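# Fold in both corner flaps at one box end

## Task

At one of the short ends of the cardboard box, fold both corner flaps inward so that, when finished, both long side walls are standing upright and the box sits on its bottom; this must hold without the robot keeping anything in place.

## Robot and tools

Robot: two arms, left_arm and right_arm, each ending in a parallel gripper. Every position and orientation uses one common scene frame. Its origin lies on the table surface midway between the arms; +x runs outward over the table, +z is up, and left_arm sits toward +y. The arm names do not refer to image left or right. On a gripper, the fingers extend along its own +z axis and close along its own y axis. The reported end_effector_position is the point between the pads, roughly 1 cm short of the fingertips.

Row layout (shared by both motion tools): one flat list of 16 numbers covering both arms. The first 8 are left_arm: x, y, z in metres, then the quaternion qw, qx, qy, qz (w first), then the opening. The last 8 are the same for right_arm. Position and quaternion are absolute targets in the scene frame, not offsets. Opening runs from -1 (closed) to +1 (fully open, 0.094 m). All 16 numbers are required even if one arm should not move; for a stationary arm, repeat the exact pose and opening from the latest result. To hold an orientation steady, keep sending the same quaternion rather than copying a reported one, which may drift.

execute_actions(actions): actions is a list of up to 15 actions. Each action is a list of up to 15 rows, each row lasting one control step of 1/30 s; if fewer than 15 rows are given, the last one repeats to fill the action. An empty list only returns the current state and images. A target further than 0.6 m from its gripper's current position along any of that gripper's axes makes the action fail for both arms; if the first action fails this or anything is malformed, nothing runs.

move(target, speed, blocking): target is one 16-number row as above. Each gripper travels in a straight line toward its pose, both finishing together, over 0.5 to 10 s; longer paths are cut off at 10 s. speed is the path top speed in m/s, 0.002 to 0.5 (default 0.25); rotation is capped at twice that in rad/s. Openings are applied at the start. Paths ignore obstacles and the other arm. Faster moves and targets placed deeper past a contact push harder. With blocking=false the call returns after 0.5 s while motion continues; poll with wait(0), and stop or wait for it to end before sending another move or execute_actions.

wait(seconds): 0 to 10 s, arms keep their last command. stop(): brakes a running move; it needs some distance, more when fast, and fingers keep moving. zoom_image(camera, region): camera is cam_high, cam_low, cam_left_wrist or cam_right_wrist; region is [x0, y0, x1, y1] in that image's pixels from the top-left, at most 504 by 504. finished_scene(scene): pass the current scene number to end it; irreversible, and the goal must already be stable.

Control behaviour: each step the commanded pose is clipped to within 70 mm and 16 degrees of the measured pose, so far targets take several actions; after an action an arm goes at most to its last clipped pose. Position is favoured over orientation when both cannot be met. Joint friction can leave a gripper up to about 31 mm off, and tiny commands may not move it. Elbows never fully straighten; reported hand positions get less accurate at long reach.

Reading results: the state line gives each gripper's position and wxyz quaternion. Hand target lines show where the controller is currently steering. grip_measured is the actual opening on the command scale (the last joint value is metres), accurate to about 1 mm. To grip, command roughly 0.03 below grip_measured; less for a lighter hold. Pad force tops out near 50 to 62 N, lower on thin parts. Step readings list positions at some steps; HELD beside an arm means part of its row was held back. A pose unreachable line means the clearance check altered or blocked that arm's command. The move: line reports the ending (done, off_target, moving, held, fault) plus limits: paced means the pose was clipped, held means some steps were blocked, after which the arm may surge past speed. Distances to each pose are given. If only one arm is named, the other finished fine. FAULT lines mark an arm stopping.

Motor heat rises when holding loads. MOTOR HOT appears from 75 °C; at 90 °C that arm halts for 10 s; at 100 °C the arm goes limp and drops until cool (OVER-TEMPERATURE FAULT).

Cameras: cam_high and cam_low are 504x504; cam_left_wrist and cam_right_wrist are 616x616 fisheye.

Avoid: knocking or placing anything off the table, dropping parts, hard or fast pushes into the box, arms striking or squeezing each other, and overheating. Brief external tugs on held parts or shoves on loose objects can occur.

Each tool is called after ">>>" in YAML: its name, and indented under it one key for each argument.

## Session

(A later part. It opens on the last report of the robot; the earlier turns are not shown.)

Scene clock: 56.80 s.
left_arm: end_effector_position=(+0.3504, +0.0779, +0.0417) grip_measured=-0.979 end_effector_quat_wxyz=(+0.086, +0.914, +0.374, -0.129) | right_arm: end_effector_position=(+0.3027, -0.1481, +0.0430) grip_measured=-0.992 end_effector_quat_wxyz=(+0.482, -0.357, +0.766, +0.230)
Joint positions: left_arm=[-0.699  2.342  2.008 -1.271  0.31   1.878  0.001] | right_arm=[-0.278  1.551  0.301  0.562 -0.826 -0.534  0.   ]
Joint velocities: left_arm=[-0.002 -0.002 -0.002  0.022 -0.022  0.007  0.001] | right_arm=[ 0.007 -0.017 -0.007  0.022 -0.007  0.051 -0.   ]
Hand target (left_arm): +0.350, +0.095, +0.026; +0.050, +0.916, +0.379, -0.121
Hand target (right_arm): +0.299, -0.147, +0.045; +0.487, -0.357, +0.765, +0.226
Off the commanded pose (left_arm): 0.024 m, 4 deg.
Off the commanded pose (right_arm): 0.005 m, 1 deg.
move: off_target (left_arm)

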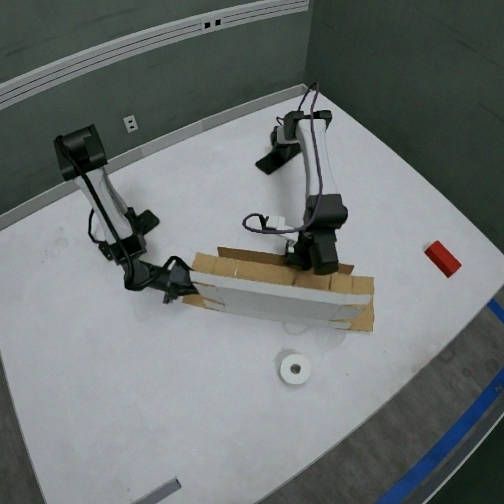

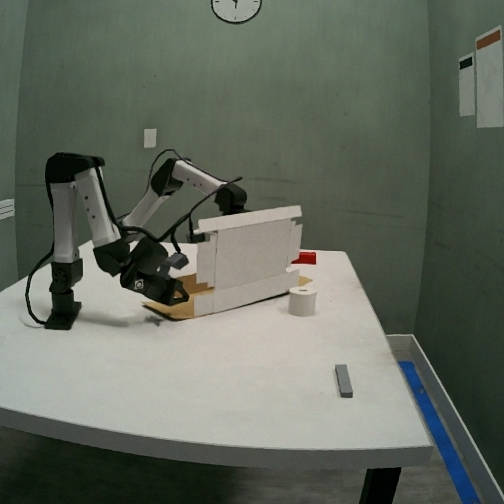

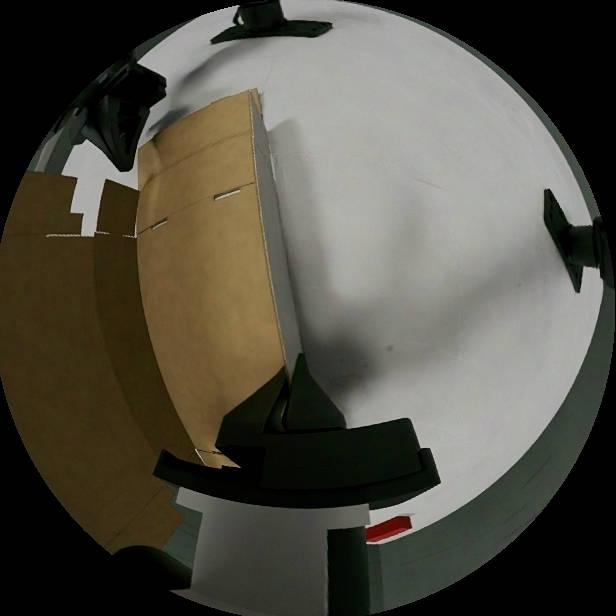

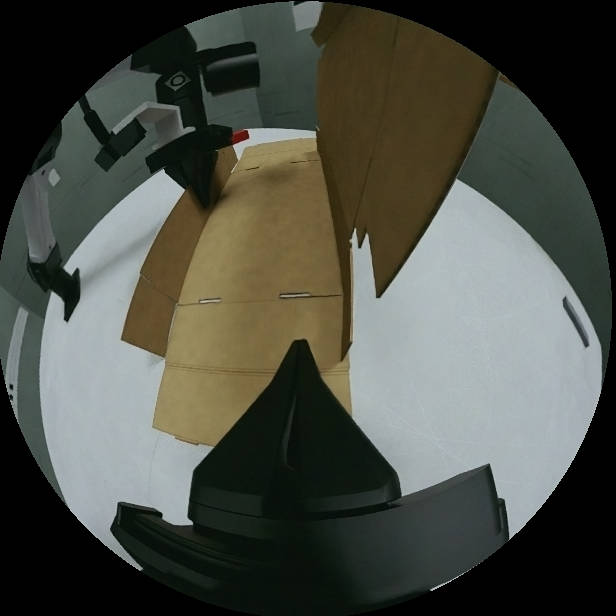

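>>> move:
  target: [0.35,0.095,0.025,0.05,0.915,0.379,-0.12,-1,0.34,-0.21,0.04,0.487,-0.356,0.764,0.227,-1]
  speed: 0.12

>>> move:
  target: [0.35,0.095,0.025,0.05,0.915,0.379,-0.12,-1,0.37,-0.18,0.04,0.487,-0.356,0.764,0.227,-1]
  speed: 0.08

>>> move:
  target: [0.35,0.095,0.025,0.05,0.915,0.379,-0.12,-1,0.335,-0.125,0.045,0.487,-0.356,0.764,0.227,-1]
  speed: 0.04

Scene clock: 64.00 s.
left_arm: end_effector_position=(+0.3504, +0.0779, +0.0417) grip_measured=-0.979 end_effector_quat_wxyz=(+0.086, +0.914, +0.374, -0.129) | right_arm: end_effector_position=(+0.3337, -0.2052, +0.0372) grip_measured=-0.992 end_effector_quat_wxyz=(+0.483, -0.352, +0.768, +0.230)
Joint positions: left_arm=[-0.699  2.342  2.008 -1.271  0.31   1.878  0.001] | right_arm=[-0.5    1.706  0.499  0.331 -0.981 -0.77   0.   ]
Joint velocities: left_arm=[-0.012  0.002 -0.007  0.007 -0.007 -0.022 -0.001] | right_arm=[-0.007  0.007 -0.012 -0.095  0.007 -0.037 -0.001]
Hand target (left_arm): +0.350, +0.095, +0.026; +0.050, +0.916, +0.379, -0.121
Hand target (right_arm): +0.341, -0.208, +0.040; +0.488, -0.355, +0.764, +0.229
Off the commanded pose (left_arm): 0.024 m, 4 deg.
Off the commanded pose (right_arm): 0.008 m, 1 deg.
move: off_target (left_arm)

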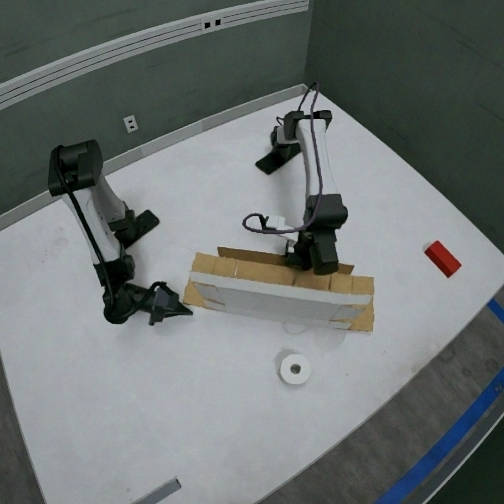

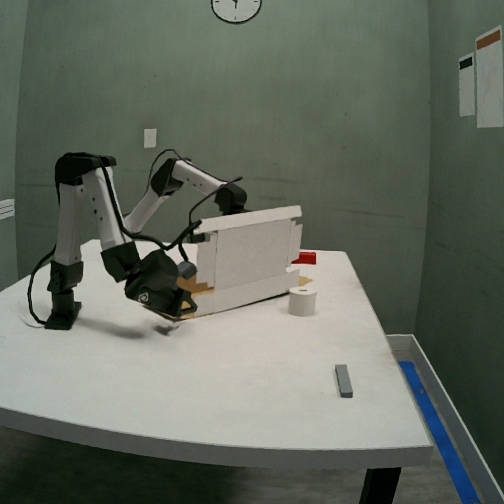

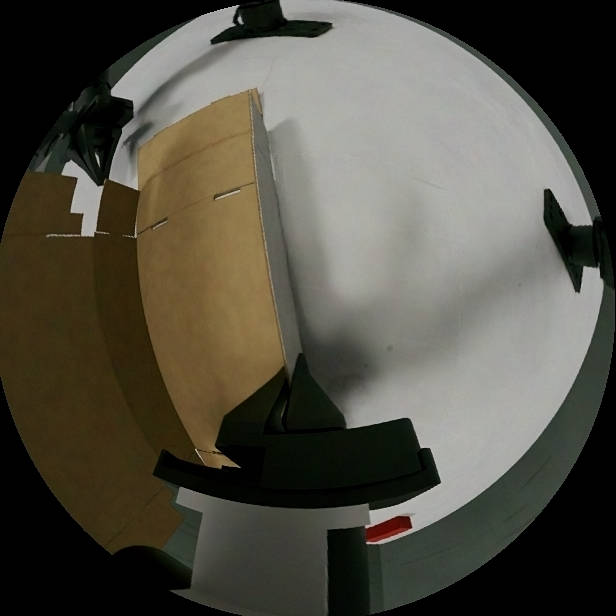

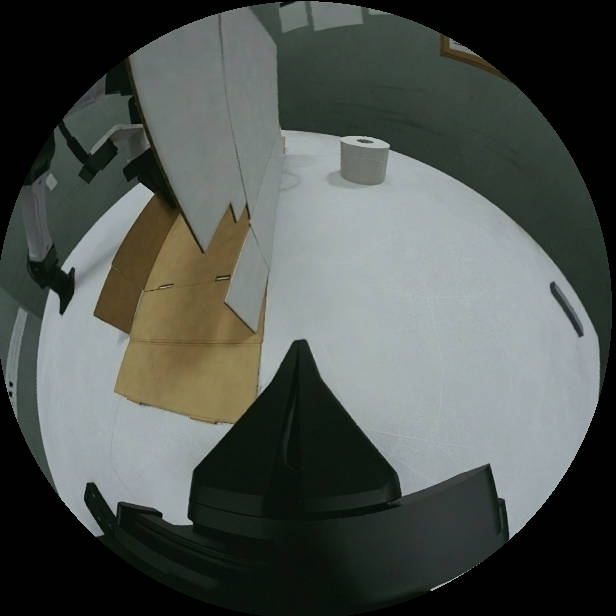

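Scene clock: 64.97 s.
left_arm: end_effector_position=(+0.3504, +0.0779, +0.0417) grip_measured=-0.979 end_effector_quat_wxyz=(+0.086, +0.914, +0.374, -0.129) | right_arm: end_effector_position=(+0.3591, -0.1804, +0.0357) grip_measured=-0.992 end_effector_quat_wxyz=(+0.479, -0.353, +0.769, +0.233)
Joint positions: left_arm=[-0.699  2.342  2.008 -1.271  0.31   1.878  0.001] | right_arm=[-0.384  1.777  0.552  0.449 -0.904 -0.634  0.   ]
Joint velocities: left_arm=[-0.007 -0.012  0.007 -0.022 -0.007  0.037  0.   ] | right_arm=[-0.002 -0.007 -0.012  0.037  0.022  0.051 -0.   ]
Hand target (left_arm): +0.350, +0.095, +0.026; +0.050, +0.916, +0.379, -0.121
Hand target (right_arm): +0.369, -0.180, +0.040; +0.487, -0.356, +0.765, +0.226
Off the commanded pose (left_arm): 0.024 m, 4 deg.
Off the commanded pose (right_arm): 0.012 m, 1 deg.
move: off_target (left_arm, right_arm)

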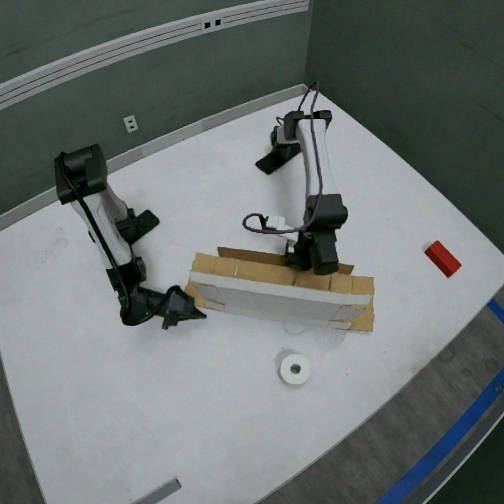

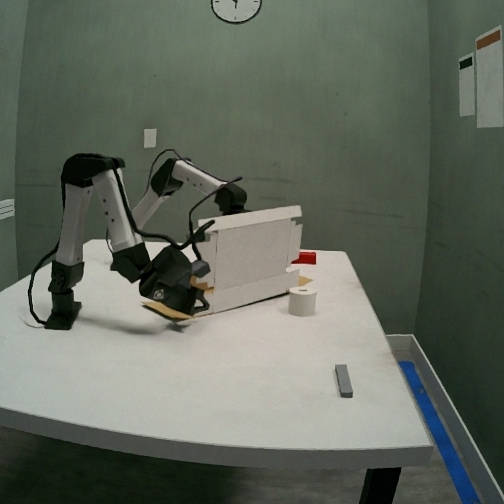

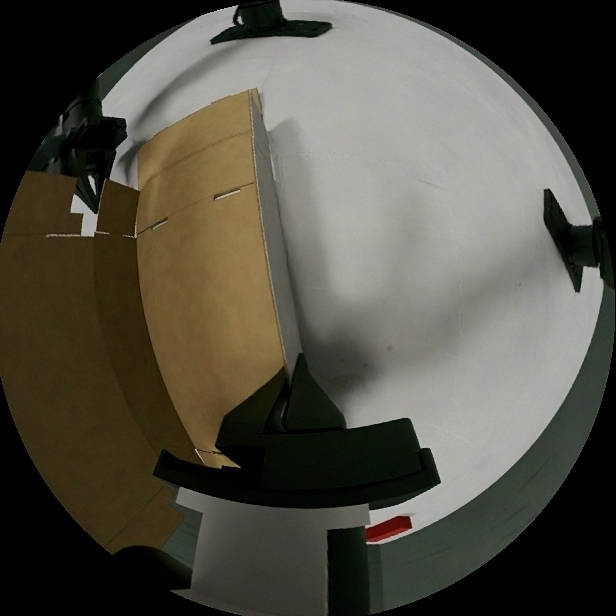

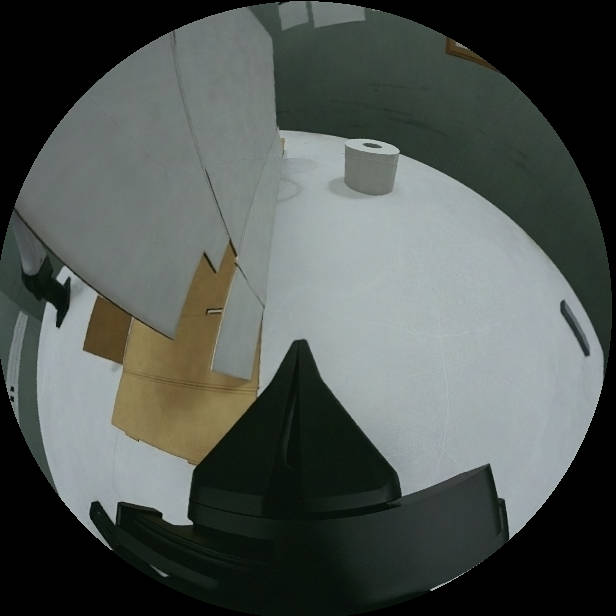

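Scene clock: 66.73 s.
left_arm: end_effector_position=(+0.3486, +0.0862, +0.0406) grip_measured=-0.979 end_effector_quat_wxyz=(+0.070, +0.919, +0.368, -0.125) | right_arm: end_effector_position=(+0.3417, -0.1340, +0.0398) grip_measured=-0.992 end_effector_quat_wxyz=(+0.479, -0.344, +0.776, +0.222)
Joint positions: left_arm=[-0.694  2.342  2.008 -1.295  0.282  1.9    0.001] | right_arm=[-0.194  1.692  0.423  0.636 -0.729 -0.438  0.   ]
Joint velocities: left_arm=[-0.012 -0.022  0.007  0.007 -0.081 -0.051  0.   ] | right_arm=[-0.012  0.012 -0.012  0.051  0.051  0.007 -0.001]
Hand target (left_arm): +0.350, +0.095, +0.025; +0.050, +0.916, +0.379, -0.121
Hand target (right_arm): +0.335, -0.127, +0.044; +0.486, -0.357, +0.765, +0.226
Off the commanded pose (left_arm): 0.018 m, 3 deg.
Off the commanded pose (right_arm): 0.012 m, 2 deg.
move: off_target (left_arm, right_arm)

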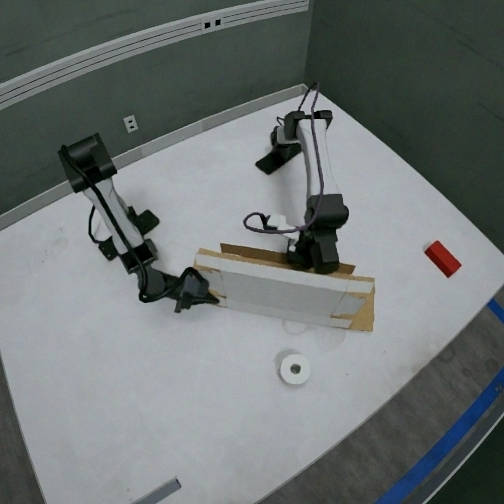

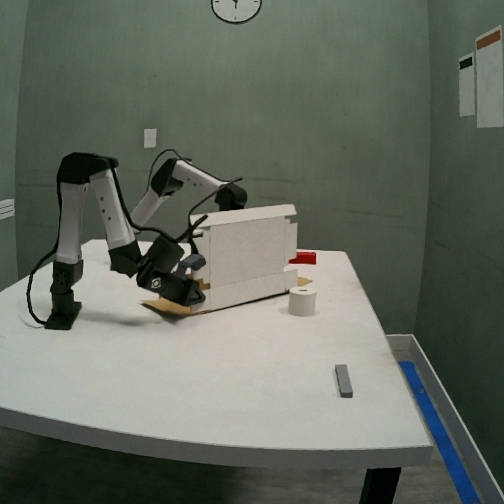

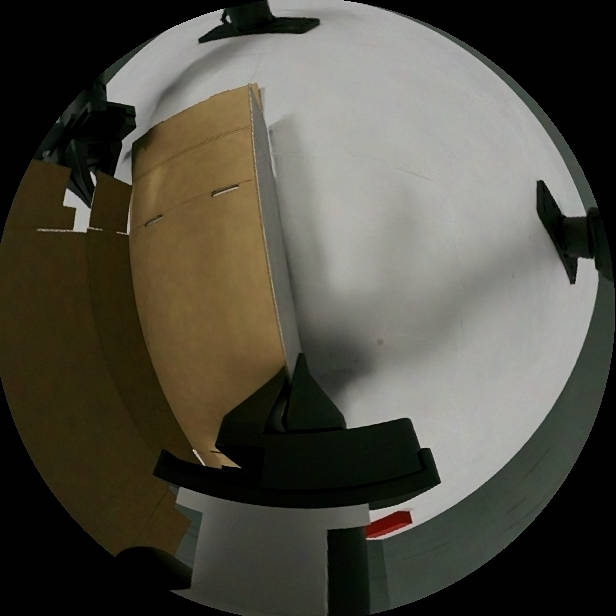

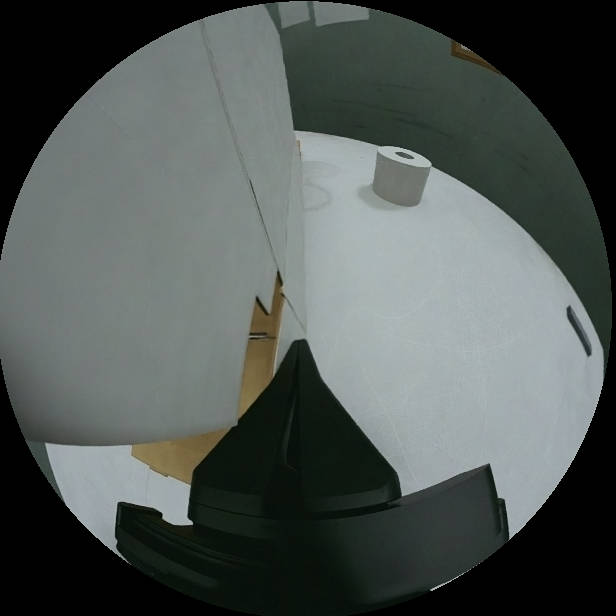

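>>> move:
  target: [0.35,0.095,0.025,0.05,0.915,0.379,-0.12,-1,0.335,-0.175,0.043,0.552,-0.335,0.719,0.257,-1]
  speed: 0.08

>>> move:
  target: [0.35,0.095,0.025,0.05,0.915,0.379,-0.12,-1,0.30,-0.12,0.043,0.552,-0.335,0.719,0.257,-1]
  speed: 0.04

Scene clock: 75.27 s.
left_arm: end_effector_position=(+0.3491, +0.0854, +0.0407) grip_measured=-0.979 end_effector_quat_wxyz=(+0.072, +0.919, +0.368, -0.125) | right_arm: end_effector_position=(+0.3438, -0.1738, +0.0513) grip_measured=-0.992 end_effector_quat_wxyz=(+0.559, -0.341, +0.713, +0.251)
Joint positions: left_arm=[-0.694  2.342  2.008 -1.291  0.285  1.9    0.001] | right_arm=[-0.405  1.854  0.381  0.985 -1.011 -0.447  0.   ]
Joint velocities: left_arm=[ 0.002 -0.012  0.007 -0.022  0.007 -0.022 -0.   ] | right_arm=[-0.007  0.012 -0.017 -0.037  0.022  0.051  0.001]
Hand target (left_arm): +0.350, +0.095, +0.025; +0.050, +0.916, +0.379, -0.121
Hand target (right_arm): +0.336, -0.174, +0.045; +0.552, -0.334, +0.718, +0.260
Off the commanded pose (left_arm): 0.018 m, 3 deg.
Off the commanded pose (right_arm): 0.012 m, 1 deg.
move: off_target (left_arm, right_arm)

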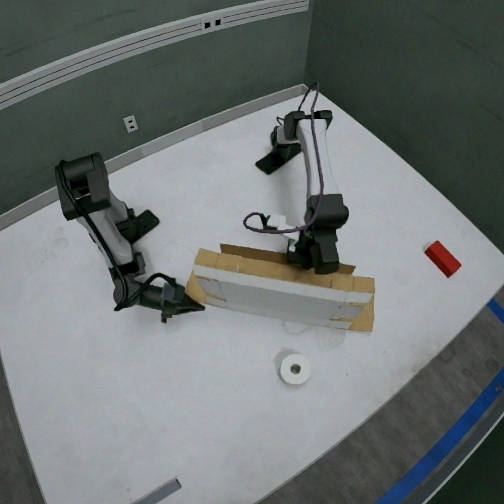

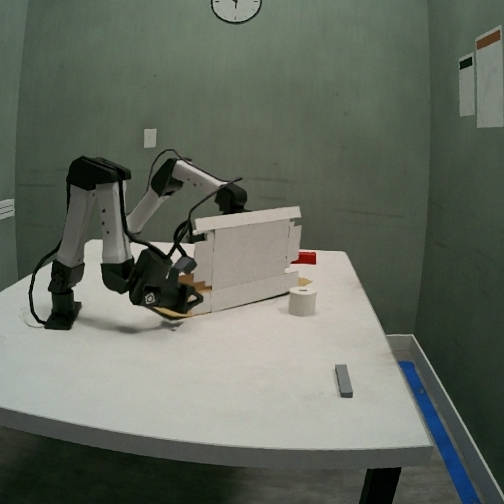

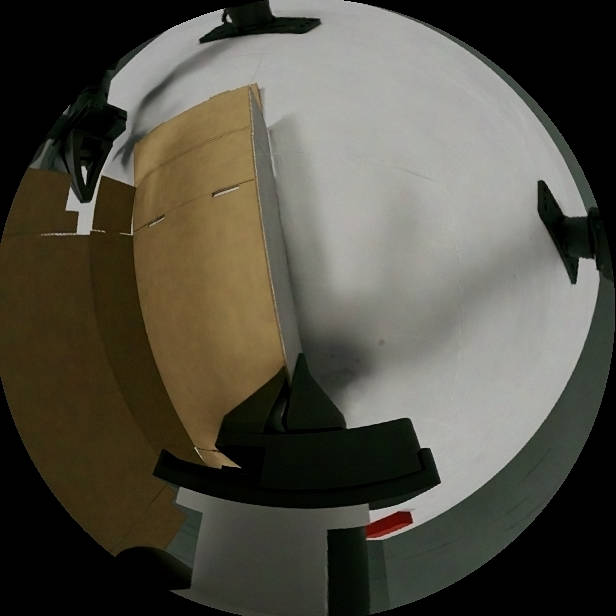

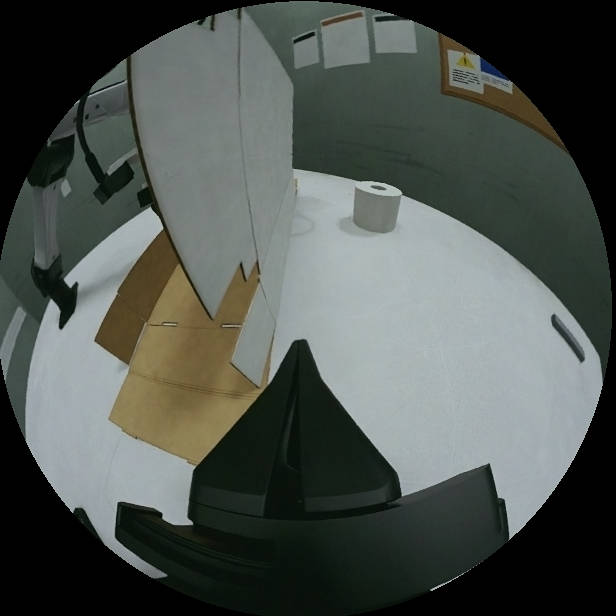

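Scene clock: 77.27 s.
left_arm: end_effector_position=(+0.3492, +0.0861, +0.0405) grip_measured=-0.979 end_effector_quat_wxyz=(+0.070, +0.919, +0.367, -0.124) | right_arm: end_effector_position=(+0.3087, -0.1272, +0.0443) grip_measured=-0.992 end_effector_quat_wxyz=(+0.555, -0.332, +0.722, +0.245)
Joint positions: left_arm=[-0.694  2.342  2.008 -1.292  0.282  1.901  0.001] | right_arm=[-0.198  1.854  0.195  1.272 -0.797 -0.3    0.   ]
Joint velocities: left_arm=[ 0.017 -0.012 -0.002 -0.037  0.022 -0.081  0.001] | right_arm=[ 0.007  0.012 -0.007  0.007  0.007 -0.066  0.001]
Hand target (left_arm): +0.350, +0.095, +0.025; +0.050, +0.916, +0.379, -0.120
Hand target (right_arm): +0.299, -0.122, +0.043; +0.551, -0.336, +0.720, +0.255
Off the commanded pose (left_arm): 0.018 m, 3 deg.
Off the commanded pose (right_arm): 0.011 m, 2 deg.
move: off_target (left_arm, right_arm)

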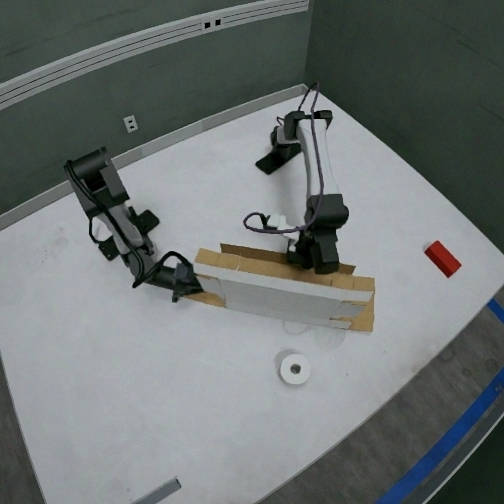

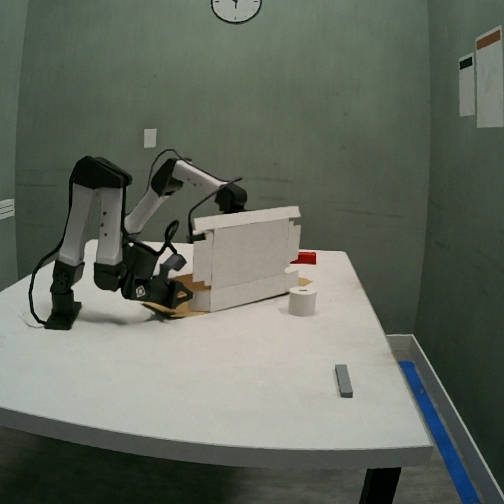

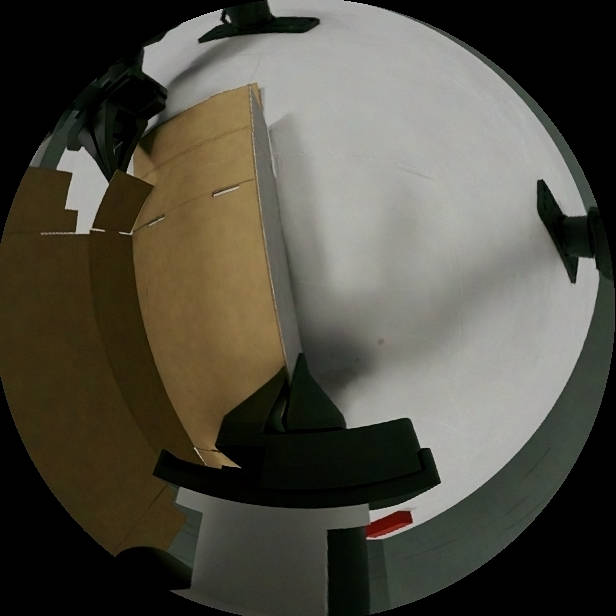

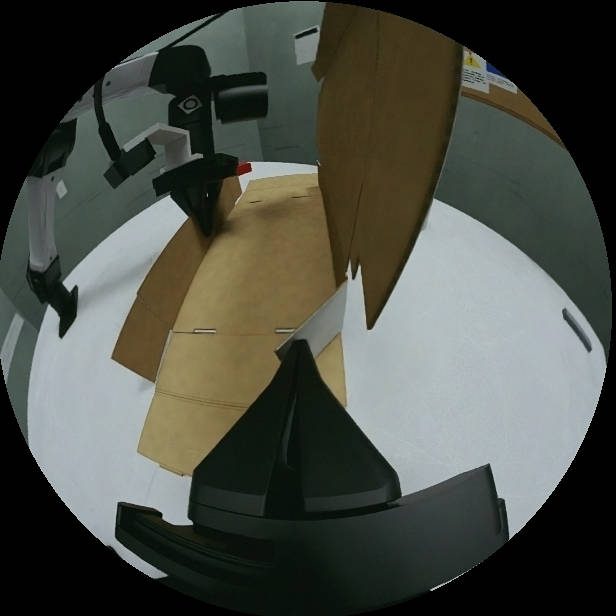

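Good.

>>> move:
  target: [0.35,0.095,0.025,0.05,0.915,0.379,-0.12,-1,0.352,-0.062,0.045,0.552,-0.335,0.719,0.257,-1]
  speed: 0.04

>>> move:
  target: [0.35,0.095,0.025,0.05,0.915,0.379,-0.12,-1,0.2,-0.14,0.11,0.487,-0.356,0.764,0.227,-1]
  speed: 0.12

>>> move:
  target: [0.35,0.095,0.025,0.05,0.915,0.379,-0.12,-1,0.18,-0.035,0.1,0.347,-0.397,0.851,0.16,-1]
  speed: 0.15

Scene clock: 85.83 s.
left_arm: end_effector_position=(+0.3569, +0.0942, +0.0393) grip_measured=-0.979 end_effector_quat_wxyz=(+0.066, +0.913, +0.387, -0.113) | right_arm: end_effector_position=(+0.3448, -0.0713, +0.0408) grip_measured=-0.992 end_effector_quat_wxyz=(+0.547, -0.331, +0.727, +0.250)
Joint positions: left_arm=[-0.678  2.342  2.008 -1.282  0.258  1.873  0.001] | right_arm=[ 0.029  1.951  0.369  1.244 -0.59  -0.193  0.   ]
Joint velocities: left_arm=[-0.002 -0.012 -0.002 -0.051  0.022  0.037 -0.001] | right_arm=[-0.002  0.017 -0.012 -0.022 -0.051  0.007  0.001]
Hand target (left_arm): +0.350, +0.095, +0.025; +0.050, +0.916, +0.379, -0.120
Hand target (right_arm): +0.351, -0.063, +0.044; +0.552, -0.337, +0.719, +0.255
Off the commanded pose (left_arm): 0.016 m, 2 deg.
Off the commanded pose (right_arm): 0.012 m, 1 deg.
move: off_target (left_arm, right_arm)

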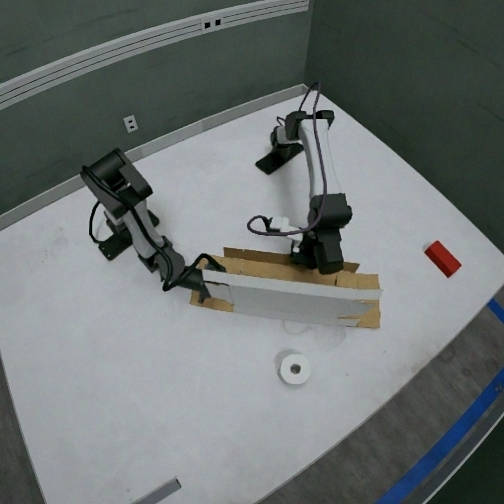

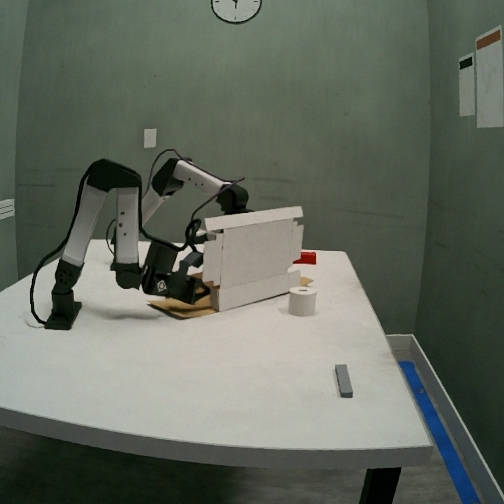

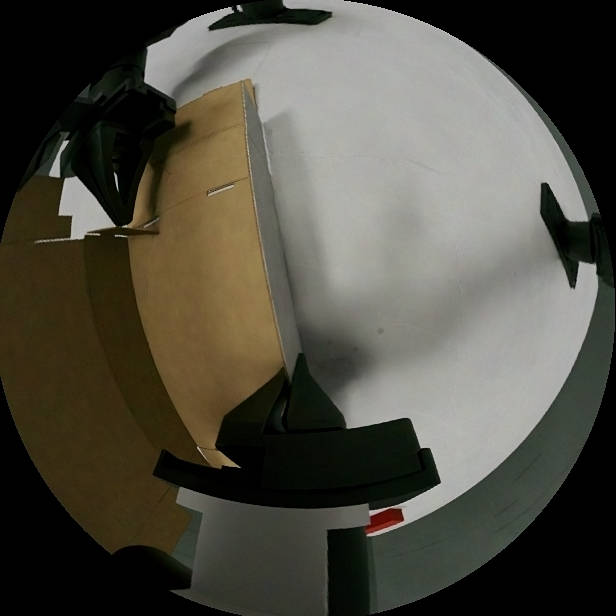

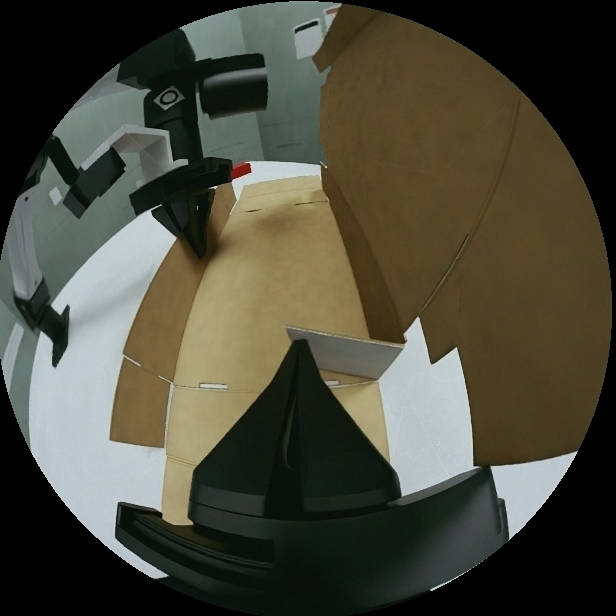

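Scene clock: 88.23 s.
left_arm: end_effector_position=(+0.3577, +0.0931, +0.0395) grip_measured=-0.979 end_effector_quat_wxyz=(+0.070, +0.913, +0.385, -0.113) | right_arm: end_effector_position=(+0.1990, -0.1394, +0.0959) grip_measured=-0.992 end_effector_quat_wxyz=(+0.474, -0.350, +0.773, +0.235)
Joint positions: left_arm=[-0.678  2.342  2.008 -1.277  0.264  1.877  0.001] | right_arm=[-0.26   0.56   0.181 -0.313 -0.809 -0.504  0.   ]
Joint velocities: left_arm=[-0.002 -0.007  0.002  0.007  0.022  0.037  0.001] | right_arm=[-0.022 -0.007 -0.012  0.007 -0.022  0.037 -0.001]
Hand target (left_arm): +0.350, +0.095, +0.025; +0.050, +0.916, +0.379, -0.121
Hand target (right_arm): +0.203, -0.140, +0.109; +0.488, -0.355, +0.764, +0.229
Off the commanded pose (left_arm): 0.017 m, 3 deg.
Off the commanded pose (right_arm): 0.014 m, 2 deg.
move: off_target (left_arm, right_arm)

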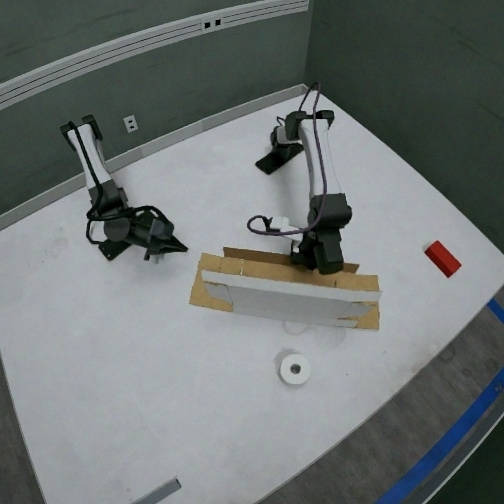

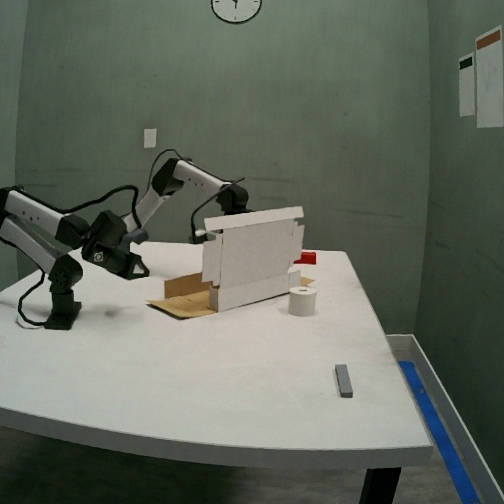

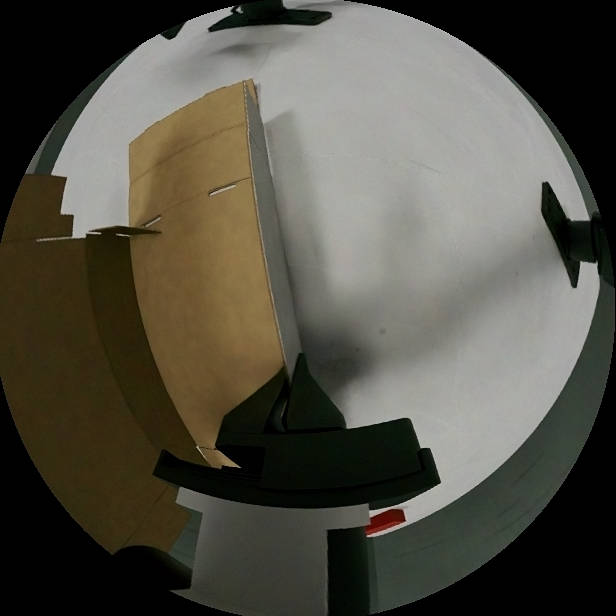

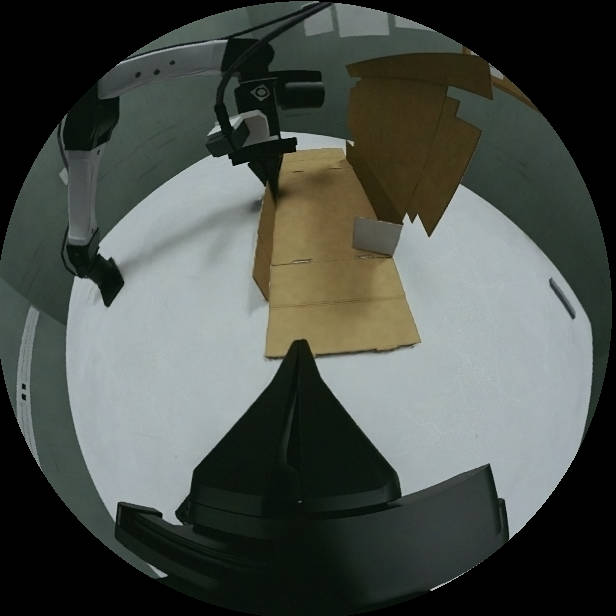

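Scene clock: 90.00 s.
left_arm: end_effector_position=(+0.3576, +0.0930, +0.0396) grip_measured=-0.979 end_effector_quat_wxyz=(+0.070, +0.913, +0.385, -0.114) | right_arm: end_effector_position=(+0.1761, -0.0431, +0.0927) grip_measured=-0.992 end_effector_quat_wxyz=(+0.341, -0.396, +0.840, +0.147)
Joint positions: left_arm=[-0.678  2.342  2.008 -1.277  0.265  1.877  0.001] | right_arm=[ 0.678  0.915  0.467 -0.361  0.026 -0.007  0.   ]
Joint velocities: left_arm=[-0.007  0.007  0.012 -0.037 -0.037 -0.11   0.001] | right_arm=[-0.017 -0.017 -0.012 -0.154 -0.022 -0.051 -0.   ]
Hand target (left_arm): +0.350, +0.095, +0.025; +0.050, +0.916, +0.379, -0.120
Hand target (right_arm): +0.179, -0.038, +0.100; +0.345, -0.395, +0.839, +0.147
Off the commanded pose (left_arm): 0.017 m, 3 deg.
Off the commanded pose (right_arm): 0.012 m, 1 deg.
move: off_target (left_arm, right_arm)

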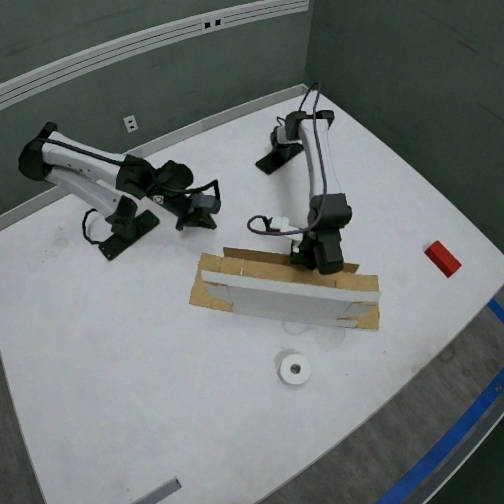

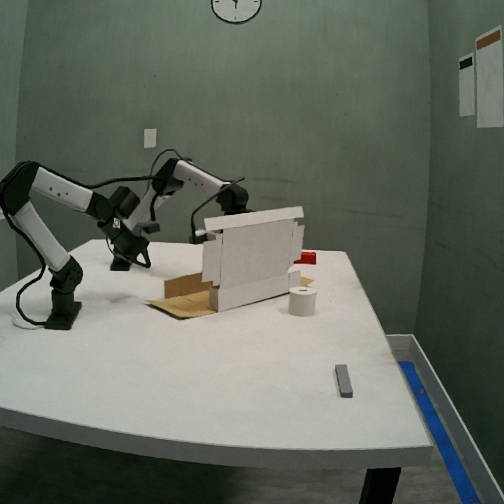

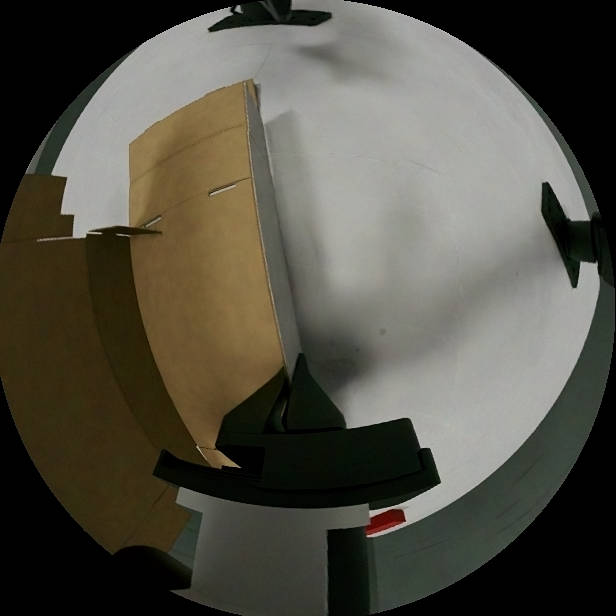

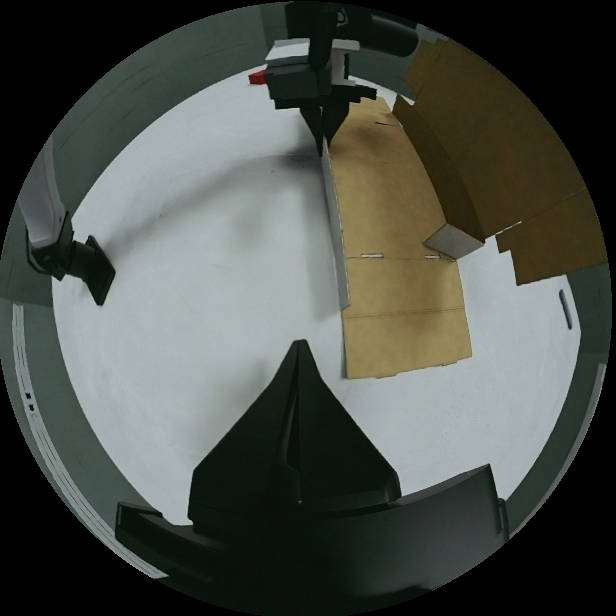

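>>> move:
  target: [0.35,0.095,0.025,0.05,0.915,0.379,-0.12,-1,0.205,-0.02,0.048,0.487,-0.356,0.764,0.227,-1]
  speed: 0.12

>>> move:
  target: [0.35,0.095,0.025,0.05,0.915,0.379,-0.12,-1,0.265,-0.07,0.048,0.487,-0.356,0.764,0.227,-1]
  speed: 0.04

Scene clock: 97.37 s.
left_arm: end_effector_position=(+0.3575, +0.0928, +0.0396) grip_measured=-0.979 end_effector_quat_wxyz=(+0.070, +0.913, +0.385, -0.114) | right_arm: end_effector_position=(+0.2074, -0.0139, +0.0585) grip_measured=-0.992 end_effector_quat_wxyz=(+0.495, -0.353, +0.759, +0.234)
Joint positions: left_arm=[-0.678  2.342  2.008 -1.277  0.266  1.877  0.001] | right_arm=[ 0.622  1.331  0.088  0.829 -0.043 -0.013  0.   ]
Joint velocities: left_arm=[ 0.002  0.007 -0.012 -0.022 -0.051 -0.022  0.   ] | right_arm=[ 0.002 -0.027 -0.002  0.051  0.037 -0.007 -0.001]
Hand target (left_arm): +0.350, +0.095, +0.025; +0.050, +0.916, +0.379, -0.121
Hand target (right_arm): +0.204, -0.020, +0.048; +0.485, -0.356, +0.765, +0.230
Off the commanded pose (left_arm): 0.017 m, 3 deg.
Off the commanded pose (right_arm): 0.012 m, 1 deg.
move: off_target (left_arm, right_arm)

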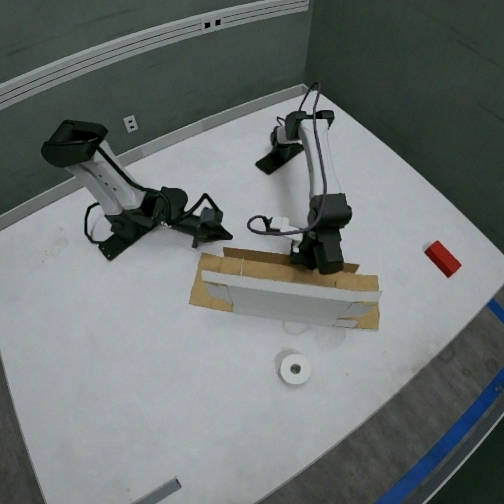

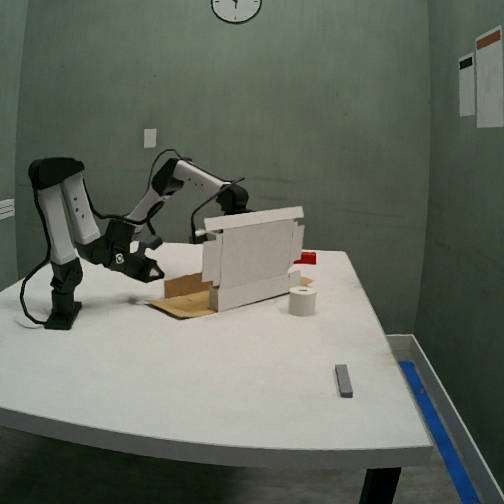

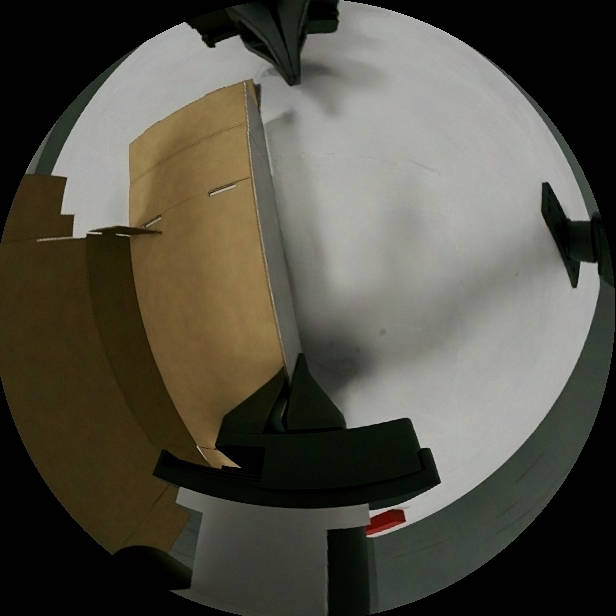

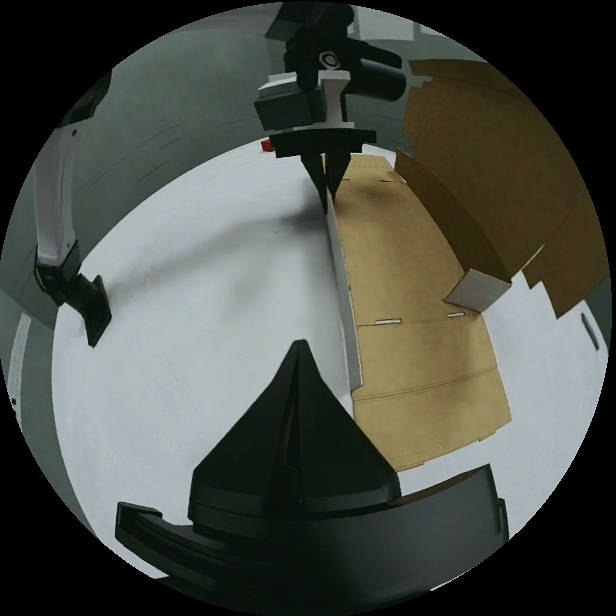

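Scene clock: 99.70 s.
left_arm: end_effector_position=(+0.3605, +0.0908, +0.0396) grip_measured=-0.979 end_effector_quat_wxyz=(+0.077, +0.913, +0.385, -0.110) | right_arm: end_effector_position=(+0.2558, -0.0701, +0.0437) grip_measured=-0.992 end_effector_quat_wxyz=(+0.480, -0.351, +0.770, +0.231)
Joint positions: left_arm=[-0.678  2.342  2.008 -1.263  0.269  1.875  0.001] | right_arm=[ 0.178  1.44   0.127  0.815 -0.439 -0.206  0.   ]
Joint velocities: left_arm=[-0.007 -0.002  0.002 -0.037 -0.022  0.037 -0.   ] | right_arm=[-0.007  0.022 -0.012  0.051  0.022  0.007 -0.   ]
Hand target (left_arm): +0.350, +0.095, +0.025; +0.050, +0.916, +0.379, -0.121
Hand target (right_arm): +0.264, -0.068, +0.049; +0.486, -0.354, +0.765, +0.231
Off the commanded pose (left_arm): 0.018 m, 3 deg.
Off the commanded pose (right_arm): 0.010 m, 1 deg.
move: off_target (left_arm)

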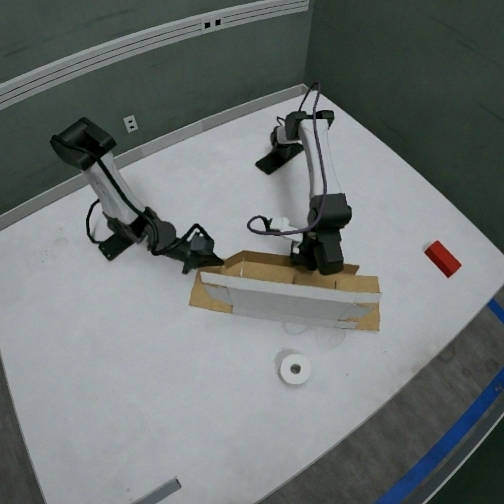

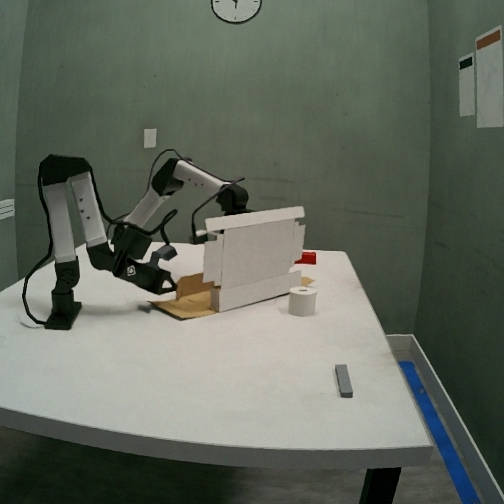

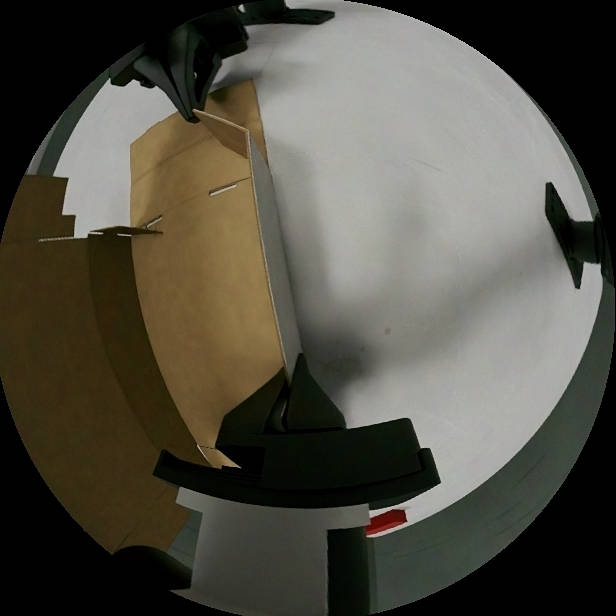

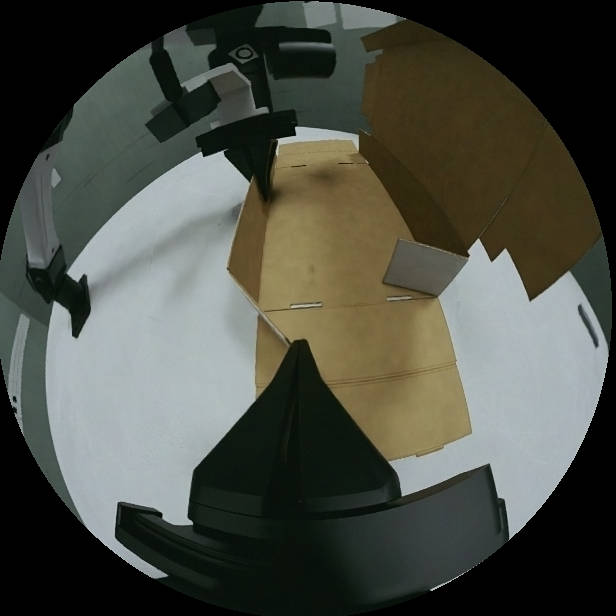

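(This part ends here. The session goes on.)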